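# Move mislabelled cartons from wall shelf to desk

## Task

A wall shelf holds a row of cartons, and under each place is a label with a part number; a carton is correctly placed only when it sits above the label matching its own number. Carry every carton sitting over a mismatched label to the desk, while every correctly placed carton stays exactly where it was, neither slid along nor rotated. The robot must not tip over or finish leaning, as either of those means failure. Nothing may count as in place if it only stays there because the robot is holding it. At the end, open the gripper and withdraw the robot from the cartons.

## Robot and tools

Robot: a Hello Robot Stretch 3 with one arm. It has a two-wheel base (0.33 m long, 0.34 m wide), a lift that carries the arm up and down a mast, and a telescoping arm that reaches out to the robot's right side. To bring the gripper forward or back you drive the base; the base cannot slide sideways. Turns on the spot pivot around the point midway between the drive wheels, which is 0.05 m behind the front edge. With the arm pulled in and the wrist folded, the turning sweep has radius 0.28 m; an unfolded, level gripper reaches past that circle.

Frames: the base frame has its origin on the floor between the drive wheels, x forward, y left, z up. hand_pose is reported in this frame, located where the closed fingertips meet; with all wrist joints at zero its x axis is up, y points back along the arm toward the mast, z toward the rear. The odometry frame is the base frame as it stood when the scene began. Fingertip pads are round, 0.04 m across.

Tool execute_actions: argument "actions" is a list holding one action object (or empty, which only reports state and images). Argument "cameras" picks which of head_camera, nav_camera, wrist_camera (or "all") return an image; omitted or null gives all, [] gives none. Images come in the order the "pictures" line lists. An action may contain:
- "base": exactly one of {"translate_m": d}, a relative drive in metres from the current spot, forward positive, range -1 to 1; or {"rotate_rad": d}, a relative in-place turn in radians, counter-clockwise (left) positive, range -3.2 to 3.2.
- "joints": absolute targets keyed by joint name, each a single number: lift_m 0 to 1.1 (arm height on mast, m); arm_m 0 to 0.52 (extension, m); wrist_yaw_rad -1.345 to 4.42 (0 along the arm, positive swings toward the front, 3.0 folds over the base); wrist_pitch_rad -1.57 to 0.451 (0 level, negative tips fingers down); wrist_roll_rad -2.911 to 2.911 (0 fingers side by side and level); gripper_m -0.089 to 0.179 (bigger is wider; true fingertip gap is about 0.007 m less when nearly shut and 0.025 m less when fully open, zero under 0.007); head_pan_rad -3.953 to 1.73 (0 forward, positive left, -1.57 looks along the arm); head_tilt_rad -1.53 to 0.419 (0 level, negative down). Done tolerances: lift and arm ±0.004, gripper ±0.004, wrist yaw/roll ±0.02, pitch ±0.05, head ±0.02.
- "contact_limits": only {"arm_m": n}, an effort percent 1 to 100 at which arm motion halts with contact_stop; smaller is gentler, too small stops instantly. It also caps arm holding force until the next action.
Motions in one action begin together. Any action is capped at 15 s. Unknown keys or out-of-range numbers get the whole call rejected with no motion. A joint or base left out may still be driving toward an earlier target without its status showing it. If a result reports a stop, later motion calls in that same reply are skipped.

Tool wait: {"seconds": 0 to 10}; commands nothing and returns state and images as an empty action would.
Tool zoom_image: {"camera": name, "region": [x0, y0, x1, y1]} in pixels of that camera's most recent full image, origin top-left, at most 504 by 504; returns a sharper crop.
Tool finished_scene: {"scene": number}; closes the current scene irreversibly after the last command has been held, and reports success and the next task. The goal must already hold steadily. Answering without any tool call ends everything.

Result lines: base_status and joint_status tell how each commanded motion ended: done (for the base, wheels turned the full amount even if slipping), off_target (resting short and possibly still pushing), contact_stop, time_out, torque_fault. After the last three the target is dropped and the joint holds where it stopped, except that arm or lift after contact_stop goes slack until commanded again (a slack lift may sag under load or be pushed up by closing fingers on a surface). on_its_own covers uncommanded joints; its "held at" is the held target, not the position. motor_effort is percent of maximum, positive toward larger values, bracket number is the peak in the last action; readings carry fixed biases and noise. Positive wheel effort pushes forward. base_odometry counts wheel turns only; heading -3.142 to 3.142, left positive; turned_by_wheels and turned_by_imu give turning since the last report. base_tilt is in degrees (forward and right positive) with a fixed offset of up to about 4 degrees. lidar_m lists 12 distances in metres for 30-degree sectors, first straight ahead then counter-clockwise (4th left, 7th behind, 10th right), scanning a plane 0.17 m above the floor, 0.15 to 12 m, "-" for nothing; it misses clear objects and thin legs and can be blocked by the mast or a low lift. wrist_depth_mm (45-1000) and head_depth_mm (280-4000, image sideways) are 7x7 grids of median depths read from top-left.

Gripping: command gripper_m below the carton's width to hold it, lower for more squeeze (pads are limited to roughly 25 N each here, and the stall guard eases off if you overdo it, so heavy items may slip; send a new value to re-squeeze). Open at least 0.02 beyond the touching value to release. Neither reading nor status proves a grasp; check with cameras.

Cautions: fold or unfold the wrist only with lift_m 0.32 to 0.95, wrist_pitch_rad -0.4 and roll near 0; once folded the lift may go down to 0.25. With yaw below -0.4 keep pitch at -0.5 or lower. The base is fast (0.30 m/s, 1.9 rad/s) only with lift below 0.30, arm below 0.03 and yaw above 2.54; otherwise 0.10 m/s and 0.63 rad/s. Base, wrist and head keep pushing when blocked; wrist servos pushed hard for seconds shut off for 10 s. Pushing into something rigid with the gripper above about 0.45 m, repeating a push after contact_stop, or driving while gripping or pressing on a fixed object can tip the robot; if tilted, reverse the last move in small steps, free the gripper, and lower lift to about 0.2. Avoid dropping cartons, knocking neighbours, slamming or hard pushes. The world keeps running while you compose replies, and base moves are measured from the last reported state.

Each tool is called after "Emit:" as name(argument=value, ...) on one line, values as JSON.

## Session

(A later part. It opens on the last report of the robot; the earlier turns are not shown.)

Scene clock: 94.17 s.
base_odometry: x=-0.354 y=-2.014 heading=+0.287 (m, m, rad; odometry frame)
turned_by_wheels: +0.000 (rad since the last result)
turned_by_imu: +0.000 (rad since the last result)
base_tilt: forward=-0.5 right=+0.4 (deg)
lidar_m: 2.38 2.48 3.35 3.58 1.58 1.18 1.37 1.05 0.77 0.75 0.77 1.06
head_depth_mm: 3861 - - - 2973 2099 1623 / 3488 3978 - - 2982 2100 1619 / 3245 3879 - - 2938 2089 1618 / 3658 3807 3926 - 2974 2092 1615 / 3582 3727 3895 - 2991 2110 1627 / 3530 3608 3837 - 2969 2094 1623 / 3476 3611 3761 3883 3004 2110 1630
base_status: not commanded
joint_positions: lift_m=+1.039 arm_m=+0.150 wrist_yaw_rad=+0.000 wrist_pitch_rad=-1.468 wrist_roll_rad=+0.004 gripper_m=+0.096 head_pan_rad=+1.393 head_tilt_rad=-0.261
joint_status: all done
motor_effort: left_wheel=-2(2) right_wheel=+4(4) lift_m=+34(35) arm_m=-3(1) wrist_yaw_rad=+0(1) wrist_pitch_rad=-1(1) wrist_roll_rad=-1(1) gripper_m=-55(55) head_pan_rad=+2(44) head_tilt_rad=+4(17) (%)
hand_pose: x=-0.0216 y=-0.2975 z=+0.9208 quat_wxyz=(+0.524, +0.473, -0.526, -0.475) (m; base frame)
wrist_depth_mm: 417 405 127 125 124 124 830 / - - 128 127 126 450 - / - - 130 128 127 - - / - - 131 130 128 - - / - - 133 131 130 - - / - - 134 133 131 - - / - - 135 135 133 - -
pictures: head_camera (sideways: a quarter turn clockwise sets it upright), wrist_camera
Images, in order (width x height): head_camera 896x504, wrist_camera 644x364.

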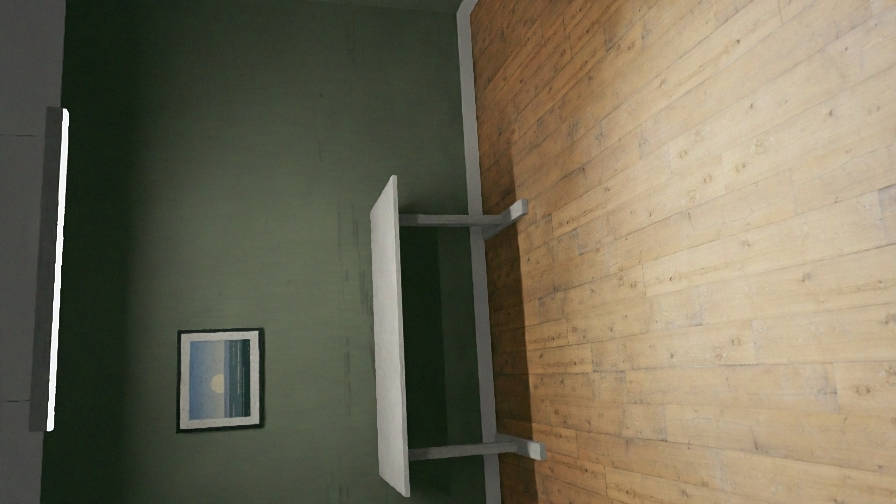

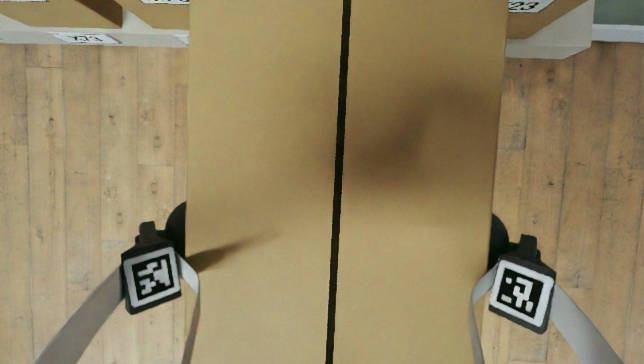

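Emit:
execute_actions(actions=[{"base": {"rotate_rad": 1.565}, "joints": {"arm_m": 0.13}}], cameras=[])

Emit:
execute_actions(actions=[{"base": {"translate_m": 1.0}, "joints": {"head_pan_rad": -3.0, "head_tilt_rad": -0.2}}], cameras=["head_camera"])

Emit:
execute_actions(actions=[{"base": {"translate_m": 1.0}, "joints": {"head_pan_rad": 0.0, "head_tilt_rad": -0.5}}], cameras=["head_camera"])

Scene clock: 101.63 s.
base_odometry: x=-0.354 y=-2.014 heading=+1.852 (m, m, rad; odometry frame)
turned_by_wheels: +1.565 (rad since the last result)
turned_by_imu: +1.549 (rad since the last result)
base_tilt: forward=-0.5 right=+0.4 (deg)
lidar_m: 3.55 1.58 1.18 1.37 1.05 0.77 0.74 0.77 1.06 2.39 2.48 3.38
head_depth_mm: 1290 1352 1419 1486 1532 1328 1372 / 1258 1330 1392 1470 1534 1621 1580 / 1241 1301 1355 1432 1510 1589 1632 / 1220 1281 1333 1400 1469 1558 1602 / 1195 1248 1309 1369 1439 1513 1577 / 1171 1230 1279 1350 1411 1491 1547 / 1155 1200 1259 1319 1377 1459 1516
base_status: done
joint_positions: lift_m=+1.039 arm_m=+0.130 wrist_yaw_rad=+0.000 wrist_pitch_rad=-1.468 wrist_roll_rad=+0.004 gripper_m=+0.096 head_pan_rad=+1.393 head_tilt_rad=-0.260
joint_status: all done
motor_effort: left_wheel=-2(7) right_wheel=+4(9) lift_m=+34(34) arm_m=-3(4) wrist_yaw_rad=-1(1) wrist_pitch_rad=+0(1) wrist_roll_rad=-1(1) gripper_m=-54(55) head_pan_rad=+4(3) head_tilt_rad=+3(4) (%)
hand_pose: x=-0.0216 y=-0.2775 z=+0.9208 quat_wxyz=(+0.524, +0.473, -0.526, -0.475) (m; base frame)
wrist_depth_mm: - - 127 126 125 124 907 / - - 128 127 126 - 935 / - - 129 129 127 - 927 / - - 131 130 128 - 926 / - - 132 131 129 - 887 / - - 134 132 132 - 885 / - - 135 135 133 - 824
pictures: none
No camera images: the call's "cameras" was empty. Leave "cameras" out to get every camera's image.

Scene clock: 112.70 s.
base_odometry: x=-0.632 y=-1.054 heading=+1.852 (m, m, rad; odometry frame)
turned_by_wheels: +0.000 (rad since the last result)
turned_by_imu: +0.000 (rad since the last result)
base_tilt: forward=-0.5 right=+0.4 (deg)
lidar_m: 2.59 1.94 1.00 1.00 1.04 1.81 1.75 1.82 2.47 2.39 2.48 2.69
head_depth_mm: 1503 1567 1623 1683 - - - / 1532 1585 1647 1719 - - - / 1552 1601 1670 1741 1762 1860 - / 1570 1622 1684 1758 1565 1893 - / 1602 1655 1724 1775 1595 1920 - / 1611 1680 1736 1803 1627 1964 - / 1640 1695 1771 1846 1918 1996 -
base_status: done
joint_positions: lift_m=+1.039 arm_m=+0.130 wrist_yaw_rad=+0.000 wrist_pitch_rad=-1.468 wrist_roll_rad=+0.004 gripper_m=+0.096 head_pan_rad=-2.993 head_tilt_rad=-0.211
joint_status: all done
motor_effort: left_wheel=-3(3) right_wheel=+3(9) lift_m=+34(34) arm_m=-3(4) wrist_yaw_rad=-1(1) wrist_pitch_rad=+0(0) wrist_roll_rad=-1(1) gripper_m=-55(55) head_pan_rad=-4(44) head_tilt_rad=+4(9) (%)
hand_pose: x=-0.0216 y=-0.2775 z=+0.9208 quat_wxyz=(+0.524, +0.473, -0.526, -0.475) (m; base frame)
wrist_depth_mm: - - 126 125 124 124 - / - - 128 127 126 - - / - - 130 128 127 - - / - - 131 130 128 - - / - - 133 131 130 - - / - - 133 132 131 - - / - - 136 134 133 - -
pictures: head_camera (sideways: a quarter turn clockwise sets it upright)
Images, in order (width x height): head_camera 896x504.

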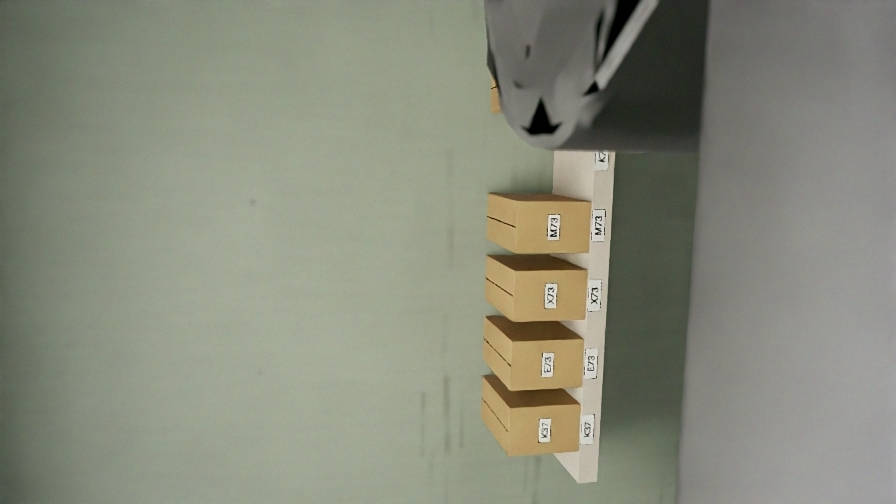

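Scene clock: 123.77 s.
base_odometry: x=-0.909 y=-0.093 heading=+1.852 (m, m, rad; odometry frame)
turned_by_wheels: +0.000 (rad since the last result)
turned_by_imu: +0.000 (rad since the last result)
base_tilt: forward=-0.6 right=+0.4 (deg)
lidar_m: 1.59 1.93 1.41 0.96 1.22 1.66 2.75 2.86 2.49 2.39 2.47 1.77
head_depth_mm: 1716 1861 1877 2236 2039 1608 1332 / 1695 1862 1888 2232 2013 1612 1330 / 1704 1859 1901 2232 2026 1610 1328 / 1706 1852 1893 2227 2037 1606 1335 / 1679 1845 1904 2226 2036 1607 1335 / 1693 1830 1904 1732 1899 1615 1339 / 1689 1831 1946 2205 2048 1603 1341
base_status: done
joint_positions: lift_m=+1.039 arm_m=+0.130 wrist_yaw_rad=+0.000 wrist_pitch_rad=-1.468 wrist_roll_rad=+0.004 gripper_m=+0.096 head_pan_rad=-0.007 head_tilt_rad=-0.494
joint_status: all done
motor_effort: left_wheel=-2(4) right_wheel=+4(9) lift_m=+34(34) arm_m=-2(2) wrist_yaw_rad=+0(0) wrist_pitch_rad=-1(1) wrist_roll_rad=-1(1) gripper_m=-54(55) head_pan_rad=+3(42) head_tilt_rad=-2(16) (%)
hand_pose: x=-0.0216 y=-0.2775 z=+0.9208 quat_wxyz=(+0.524, +0.473, -0.526, -0.475) (m; base frame)
wrist_depth_mm: - - 127 125 124 124 - / - - 128 127 125 - - / - - 129 128 127 - - / - - 131 129 129 - - / - - 132 131 130 - - / - - 134 132 132 - - / - - 135 134 133 - -
pictures: head_camera (sideways: a quarter turn clockwise sets it upright)
Images, in order (width x height): head_camera 896x504.

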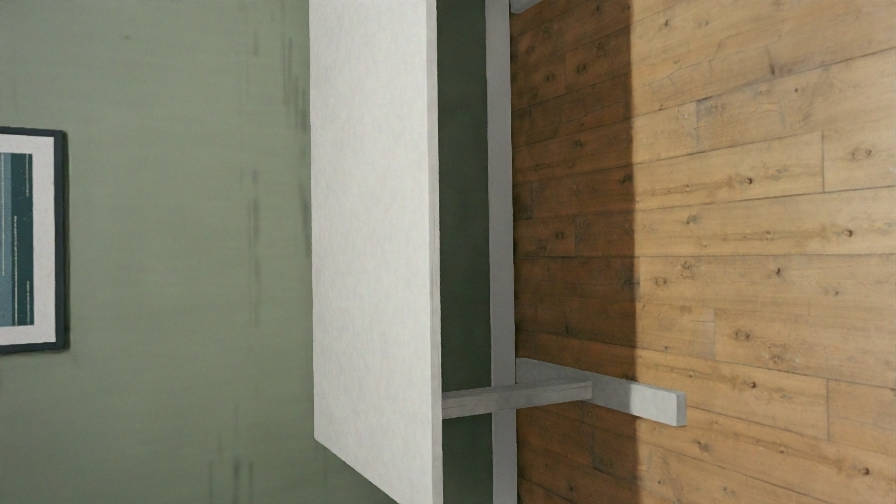

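Emit:
execute_actions(actions=[{"base": {"translate_m": 0.71}, "joints": {"arm_m": 0.513, "head_tilt_rad": -0.85}}], cameras=["head_camera"])

Scene clock: 134.60 s.
base_odometry: x=-1.106 y=+0.589 heading=+1.852 (m, m, rad; odometry frame)
turned_by_wheels: +0.000 (rad since the last result)
turned_by_imu: -0.002 (rad since the last result)
base_tilt: forward=-0.6 right=+0.4 (deg)
lidar_m: 1.30 0.91 1.41 1.36 1.28 1.75 3.45 3.39 2.49 2.37 1.20 1.21
head_depth_mm: 1157 1145 910 773 1468 1279 1144 / 1149 1148 908 776 1470 1282 1138 / 1146 1148 911 775 1472 1287 1139 / 1145 1152 911 776 1480 1284 1141 / 1140 1157 912 777 1478 1291 1140 / 1139 1153 917 759 1441 1288 1145 / 1133 1163 917 760 1451 1269 1144
base_status: done
joint_positions: lift_m=+1.039 arm_m=+0.513 wrist_yaw_rad=+0.000 wrist_pitch_rad=-1.468 wrist_roll_rad=+0.004 gripper_m=+0.096 head_pan_rad=-0.007 head_tilt_rad=-0.839
joint_status: all done
motor_effort: left_wheel=-2(3) right_wheel=+3(9) lift_m=+34(33) arm_m=+3(3) wrist_yaw_rad=+0(0) wrist_pitch_rad=-1(0) wrist_roll_rad=-1(1) gripper_m=-55(55) head_pan_rad=+3(3) head_tilt_rad=-3(16) (%)
hand_pose: x=-0.0216 y=-0.6599 z=+0.9208 quat_wxyz=(+0.524, +0.473, -0.526, -0.475) (m; base frame)
wrist_depth_mm: - - 127 126 124 124 - / - - 128 127 125 - - / - - 130 128 126 - - / - - 131 130 129 - - / - - 132 131 129 - - / - - 134 133 131 - - / - - 135 134 133 - -
pictures: head_camera (sideways: a quarter turn clockwise sets it upright)
Images, in order (width x height): head_camera 896x504.

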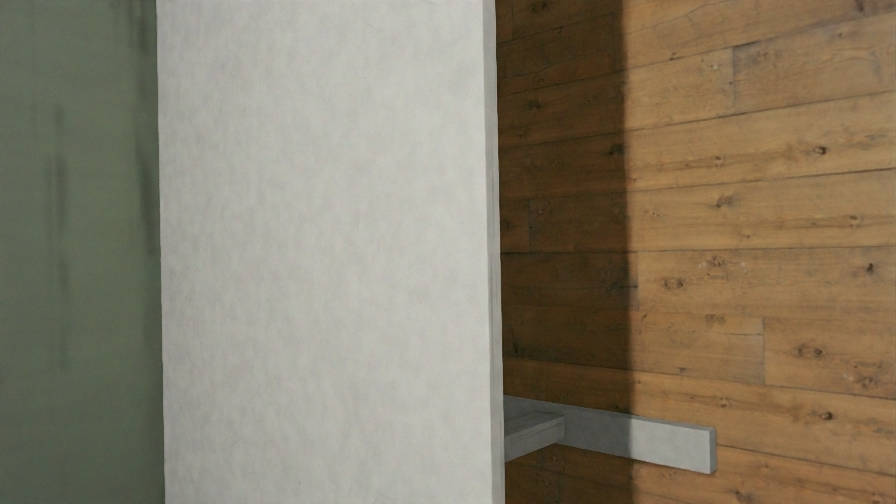

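Emit:
execute_actions(actions=[{"base": {"rotate_rad": 1.56}, "joints": {"lift_m": 1.014, "head_pan_rad": -1.57, "head_tilt_rad": -0.7}}], cameras=["head_camera", "wrist_camera"])

Scene clock: 141.23 s.
base_odometry: x=-1.106 y=+0.589 heading=-2.872 (m, m, rad; odometry frame)
turned_by_wheels: +1.560 (rad since the last result)
turned_by_imu: +1.545 (rad since the last result)
base_tilt: forward=-0.6 right=+0.4 (deg)
lidar_m: 1.36 1.28 1.75 3.45 3.37 2.49 2.38 1.20 1.20 1.30 0.91 1.42
head_depth_mm: - 1270 1124 873 775 1365 1187 / 1151 1245 1125 873 776 1371 1190 / - 1242 746 684 757 1374 1186 / 1105 1245 699 653 758 1375 1193 / 1108 1241 1134 881 759 1374 1193 / 1104 1243 1140 882 758 1374 1192 / 1101 1236 1135 883 760 1368 1187
base_status: done
joint_positions: lift_m=+1.014 arm_m=+0.513 wrist_yaw_rad=+0.000 wrist_pitch_rad=-1.468 wrist_roll_rad=+0.004 gripper_m=+0.096 head_pan_rad=-1.563 head_tilt_rad=-0.705
joint_status: all done
motor_effort: left_wheel=-1(8) right_wheel=+3(13) lift_m=+13(32) arm_m=+3(4) wrist_yaw_rad=-1(0) wrist_pitch_rad=+0(1) wrist_roll_rad=-1(1) gripper_m=-55(55) head_pan_rad=-3(41) head_tilt_rad=+1(14) (%)
hand_pose: x=-0.0216 y=-0.6599 z=+0.8958 quat_wxyz=(+0.524, +0.473, -0.526, -0.475) (m; base frame)
wrist_depth_mm: 338 332 127 125 124 124 316 / 338 341 128 127 125 323 323 / 342 341 129 128 128 326 324 / 349 346 131 130 128 329 331 / 347 349 132 130 129 335 329 / 357 - 134 132 131 - 332 / - 359 135 134 133 343 339
pictures: head_camera (sideways: a quarter turn clockwise sets it upright), wrist_camera
Images, in order (width x height): head_camera 896x504, wrist_camera 644x364.

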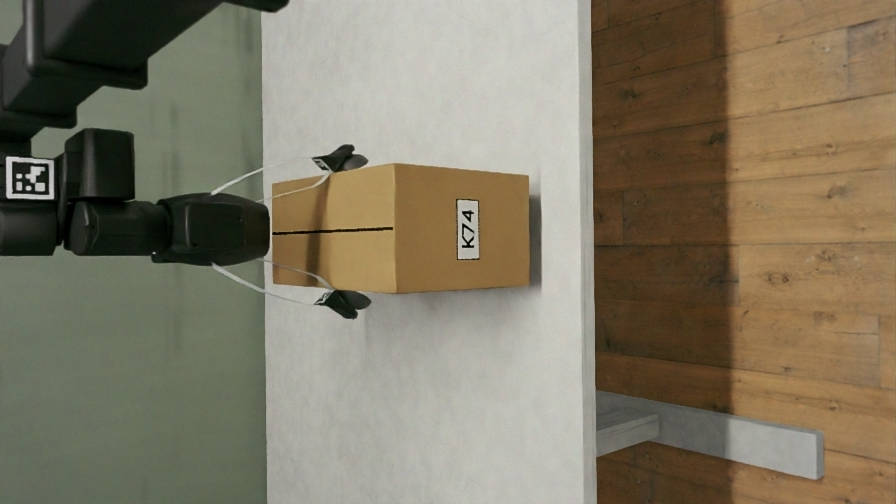

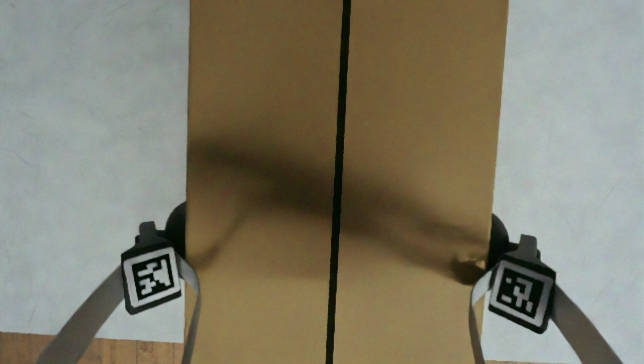

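Emit:
execute_actions(actions=[{"joints": {"lift_m": 0.986}}], cameras=["head_camera"])

Scene clock: 143.83 s.
base_odometry: x=-1.106 y=+0.589 heading=-2.872 (m, m, rad; odometry frame)
turned_by_wheels: +0.000 (rad since the last result)
turned_by_imu: +0.000 (rad since the last result)
base_tilt: forward=-0.5 right=+0.4 (deg)
lidar_m: 1.36 1.28 1.74 3.45 3.41 2.49 2.38 1.19 1.20 1.30 0.91 1.42
head_depth_mm: 1088 - 1126 876 775 1371 1185 / 1061 1267 1128 877 779 1374 1194 / - 1265 1083 684 757 1373 1191 / 1094 1241 739 660 737 1372 1192 / 1104 1247 1132 878 761 1378 1186 / 1107 1238 1139 882 761 1372 1195 / 1106 1236 1140 882 758 1374 1186
base_status: not commanded
joint_positions: lift_m=+0.986 arm_m=+0.513 wrist_yaw_rad=+0.000 wrist_pitch_rad=-1.468 wrist_roll_rad=+0.004 gripper_m=+0.096 head_pan_rad=-1.563 head_tilt_rad=-0.705
joint_status: all done
motor_effort: left_wheel=-2(2) right_wheel=+3(3) lift_m=+13(8) arm_m=+3(3) wrist_yaw_rad=+0(0) wrist_pitch_rad=+0(1) wrist_roll_rad=-1(1) gripper_m=-55(54) head_pan_rad=-4(3) head_tilt_rad=+2(2) (%)
hand_pose: x=-0.0216 y=-0.6599 z=+0.8678 quat_wxyz=(+0.524, +0.473, -0.526, -0.475) (m; base frame)
wrist_depth_mm: 308 304 127 125 124 124 293 / 313 312 128 127 126 297 296 / 315 311 129 128 127 297 296 / 319 314 131 129 129 300 303 / 324 321 133 131 130 304 310 / 326 - 134 133 131 - 307 / 330 326 135 134 133 316 315
pictures: head_camera (sideways: a quarter turn clockwise sets it upright)
Images, in order (width x height): head_camera 896x504.

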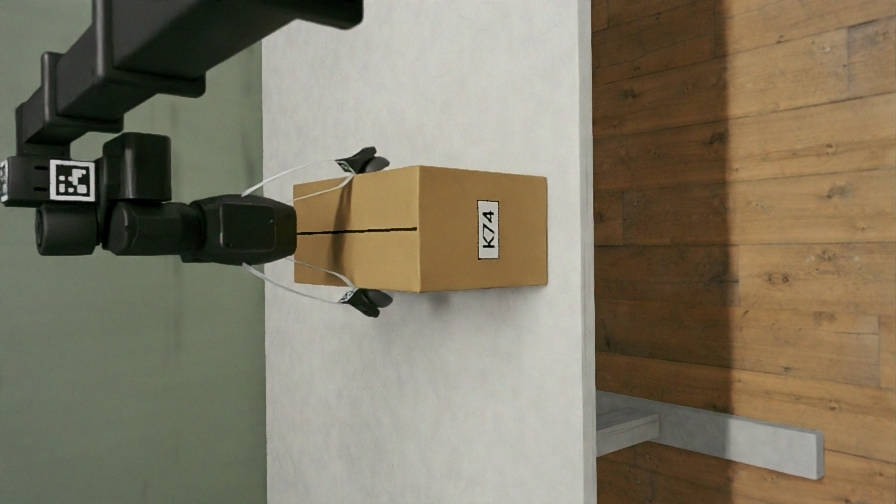

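Emit:
execute_actions(actions=[{"joints": {"lift_m": 0.985, "gripper_m": 0.17}}], cameras=["wrist_camera"])

Scene clock: 146.40 s.
base_odometry: x=-1.106 y=+0.589 heading=-2.872 (m, m, rad; odometry frame)
turned_by_wheels: +0.000 (rad since the last result)
turned_by_imu: +0.000 (rad since the last result)
base_tilt: forward=-0.6 right=+0.4 (deg)
lidar_m: 1.36 1.28 1.74 3.46 3.42 2.49 2.38 1.20 1.21 1.30 0.91 1.41
head_depth_mm: 1090 - 1120 873 776 1367 1189 / 1060 1270 1127 876 777 1376 1189 / - 1261 1082 683 757 1379 1192 / 1087 1240 744 664 739 1378 1190 / 1107 1242 1135 879 758 1376 1193 / 1107 1244 1136 883 758 1367 1193 / 1105 1238 1138 884 761 1373 1184
base_status: not commanded
joint_positions: lift_m=+0.986 arm_m=+0.513 wrist_yaw_rad=+0.000 wrist_pitch_rad=-1.468 wrist_roll_rad=+0.004 gripper_m=+0.149 head_pan_rad=-1.563 head_tilt_rad=-0.705
joint_status: gripper_m off_target (ended at +0.149, target +0.170); the others done
motor_effort: left_wheel=-3(2) right_wheel=+3(3) lift_m=+13(10) arm_m=+4(3) wrist_yaw_rad=+0(1) wrist_pitch_rad=-1(1) wrist_roll_rad=-1(1) gripper_m=+100(100) head_pan_rad=-3(3) head_tilt_rad=+2(2) (%)
hand_pose: x=-0.0216 y=-0.6599 z=+0.8669 quat_wxyz=(+0.524, +0.473, -0.526, -0.475) (m; base frame)
wrist_depth_mm: 306 306 127 125 124 125 291 / 313 309 128 127 126 293 296 / 311 313 129 129 127 300 297 / 319 315 132 130 129 304 298 / 321 322 133 132 130 218 305 / 326 - 135 133 133 131 308 / 331 328 137 135 133 309 310
pictures: wrist_camera
Images, in order (width x height): wrist_camera 644x364.

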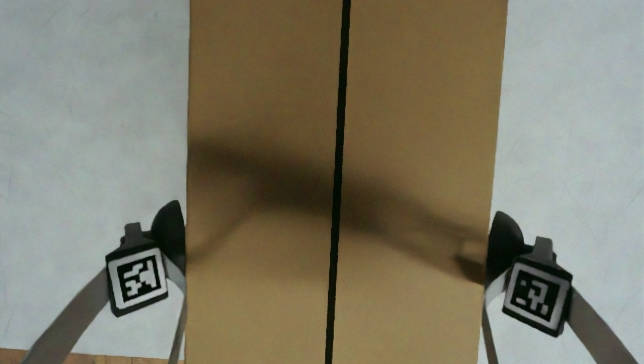

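Emit:
execute_actions(actions=[{"joints": {"lift_m": 1.0, "arm_m": 0.05, "head_pan_rad": -1.25, "head_tilt_rad": -0.6}}], cameras=["head_camera", "nav_camera"])

Scene clock: 152.83 s.
base_odometry: x=-1.106 y=+0.589 heading=-2.872 (m, m, rad; odometry frame)
turned_by_wheels: +0.000 (rad since the last result)
turned_by_imu: +0.000 (rad since the last result)
base_tilt: forward=-0.5 right=+0.4 (deg)
lidar_m: 1.36 1.28 1.74 3.45 3.40 2.49 2.38 1.20 1.20 1.30 0.91 1.42
head_depth_mm: 1057 1149 1252 704 633 - - / 1084 1193 1273 933 690 1403 - / 1113 1226 1319 1009 791 1401 1263 / 1143 1259 1342 1008 793 1418 1271 / 1180 1306 1409 1013 793 1429 1221 / 1217 1354 1514 1016 819 1468 1252 / 1254 1391 1567 1775 845 1473 1248
base_status: not commanded
joint_positions: lift_m=+0.999 arm_m=+0.050 wrist_yaw_rad=+0.000 wrist_pitch_rad=-1.468 wrist_roll_rad=+0.004 gripper_m=+0.170 head_pan_rad=-1.257 head_tilt_rad=-0.606
joint_status: all done
on_its_own: gripper_m moved +0.021 to your old target +0.170
motor_effort: left_wheel=-2(2) right_wheel=+3(3) lift_m=+33(34) arm_m=-2(4) wrist_yaw_rad=+0(1) wrist_pitch_rad=+0(0) wrist_roll_rad=-1(1) gripper_m=+1(1) head_pan_rad=+5(26) head_tilt_rad=+2(7) (%)
hand_pose: x=-0.0216 y=-0.1975 z=+0.8808 quat_wxyz=(+0.524, +0.473, -0.525, -0.475) (m; base frame)
wrist_depth_mm: - - - - - 987 946 / - - - - - - 989 / - - - - - - - / - - - - - - - / - - - - - - - / - - - - - - - / - - - - - - -
pictures: head_camera (sideways: a quarter turn clockwise sets it upright), nav_camera (sideways: a quarter turn counterclockwise sets it upright)
Images, in order (width x height): head_camera 896x504, nav_camera 672x504.

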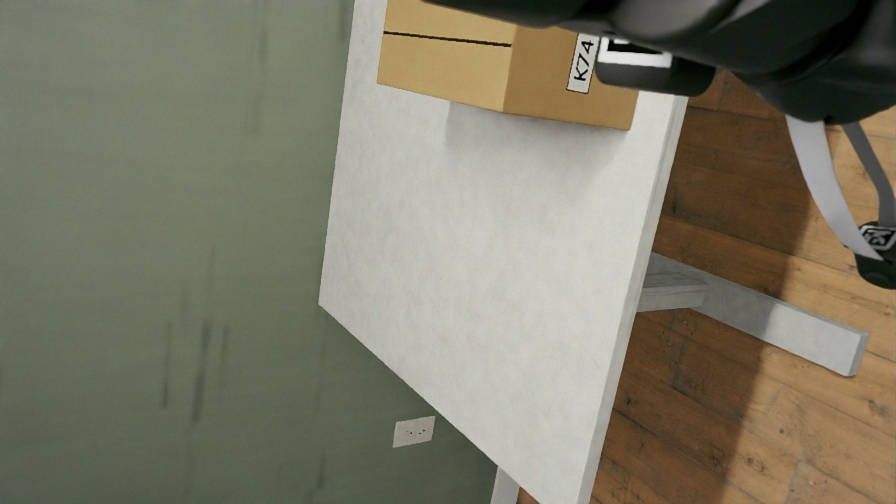

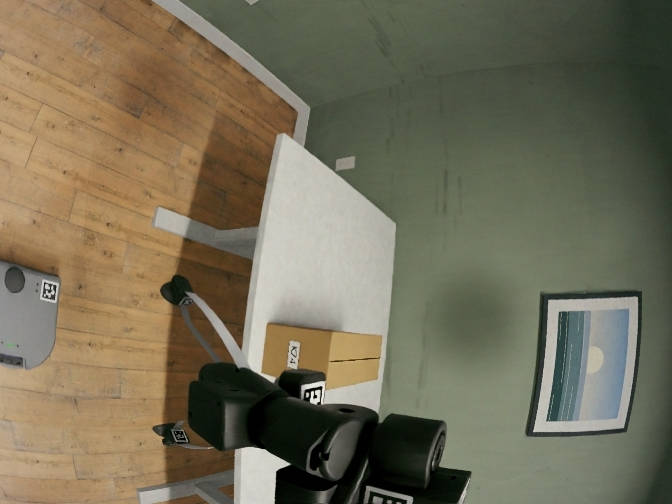

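K74 was the only carton above the wrong number. It now stands fully on the desk and the gripper is clear.

Emit:
finished_scene(scene=2)

The scene is finished: the task was done.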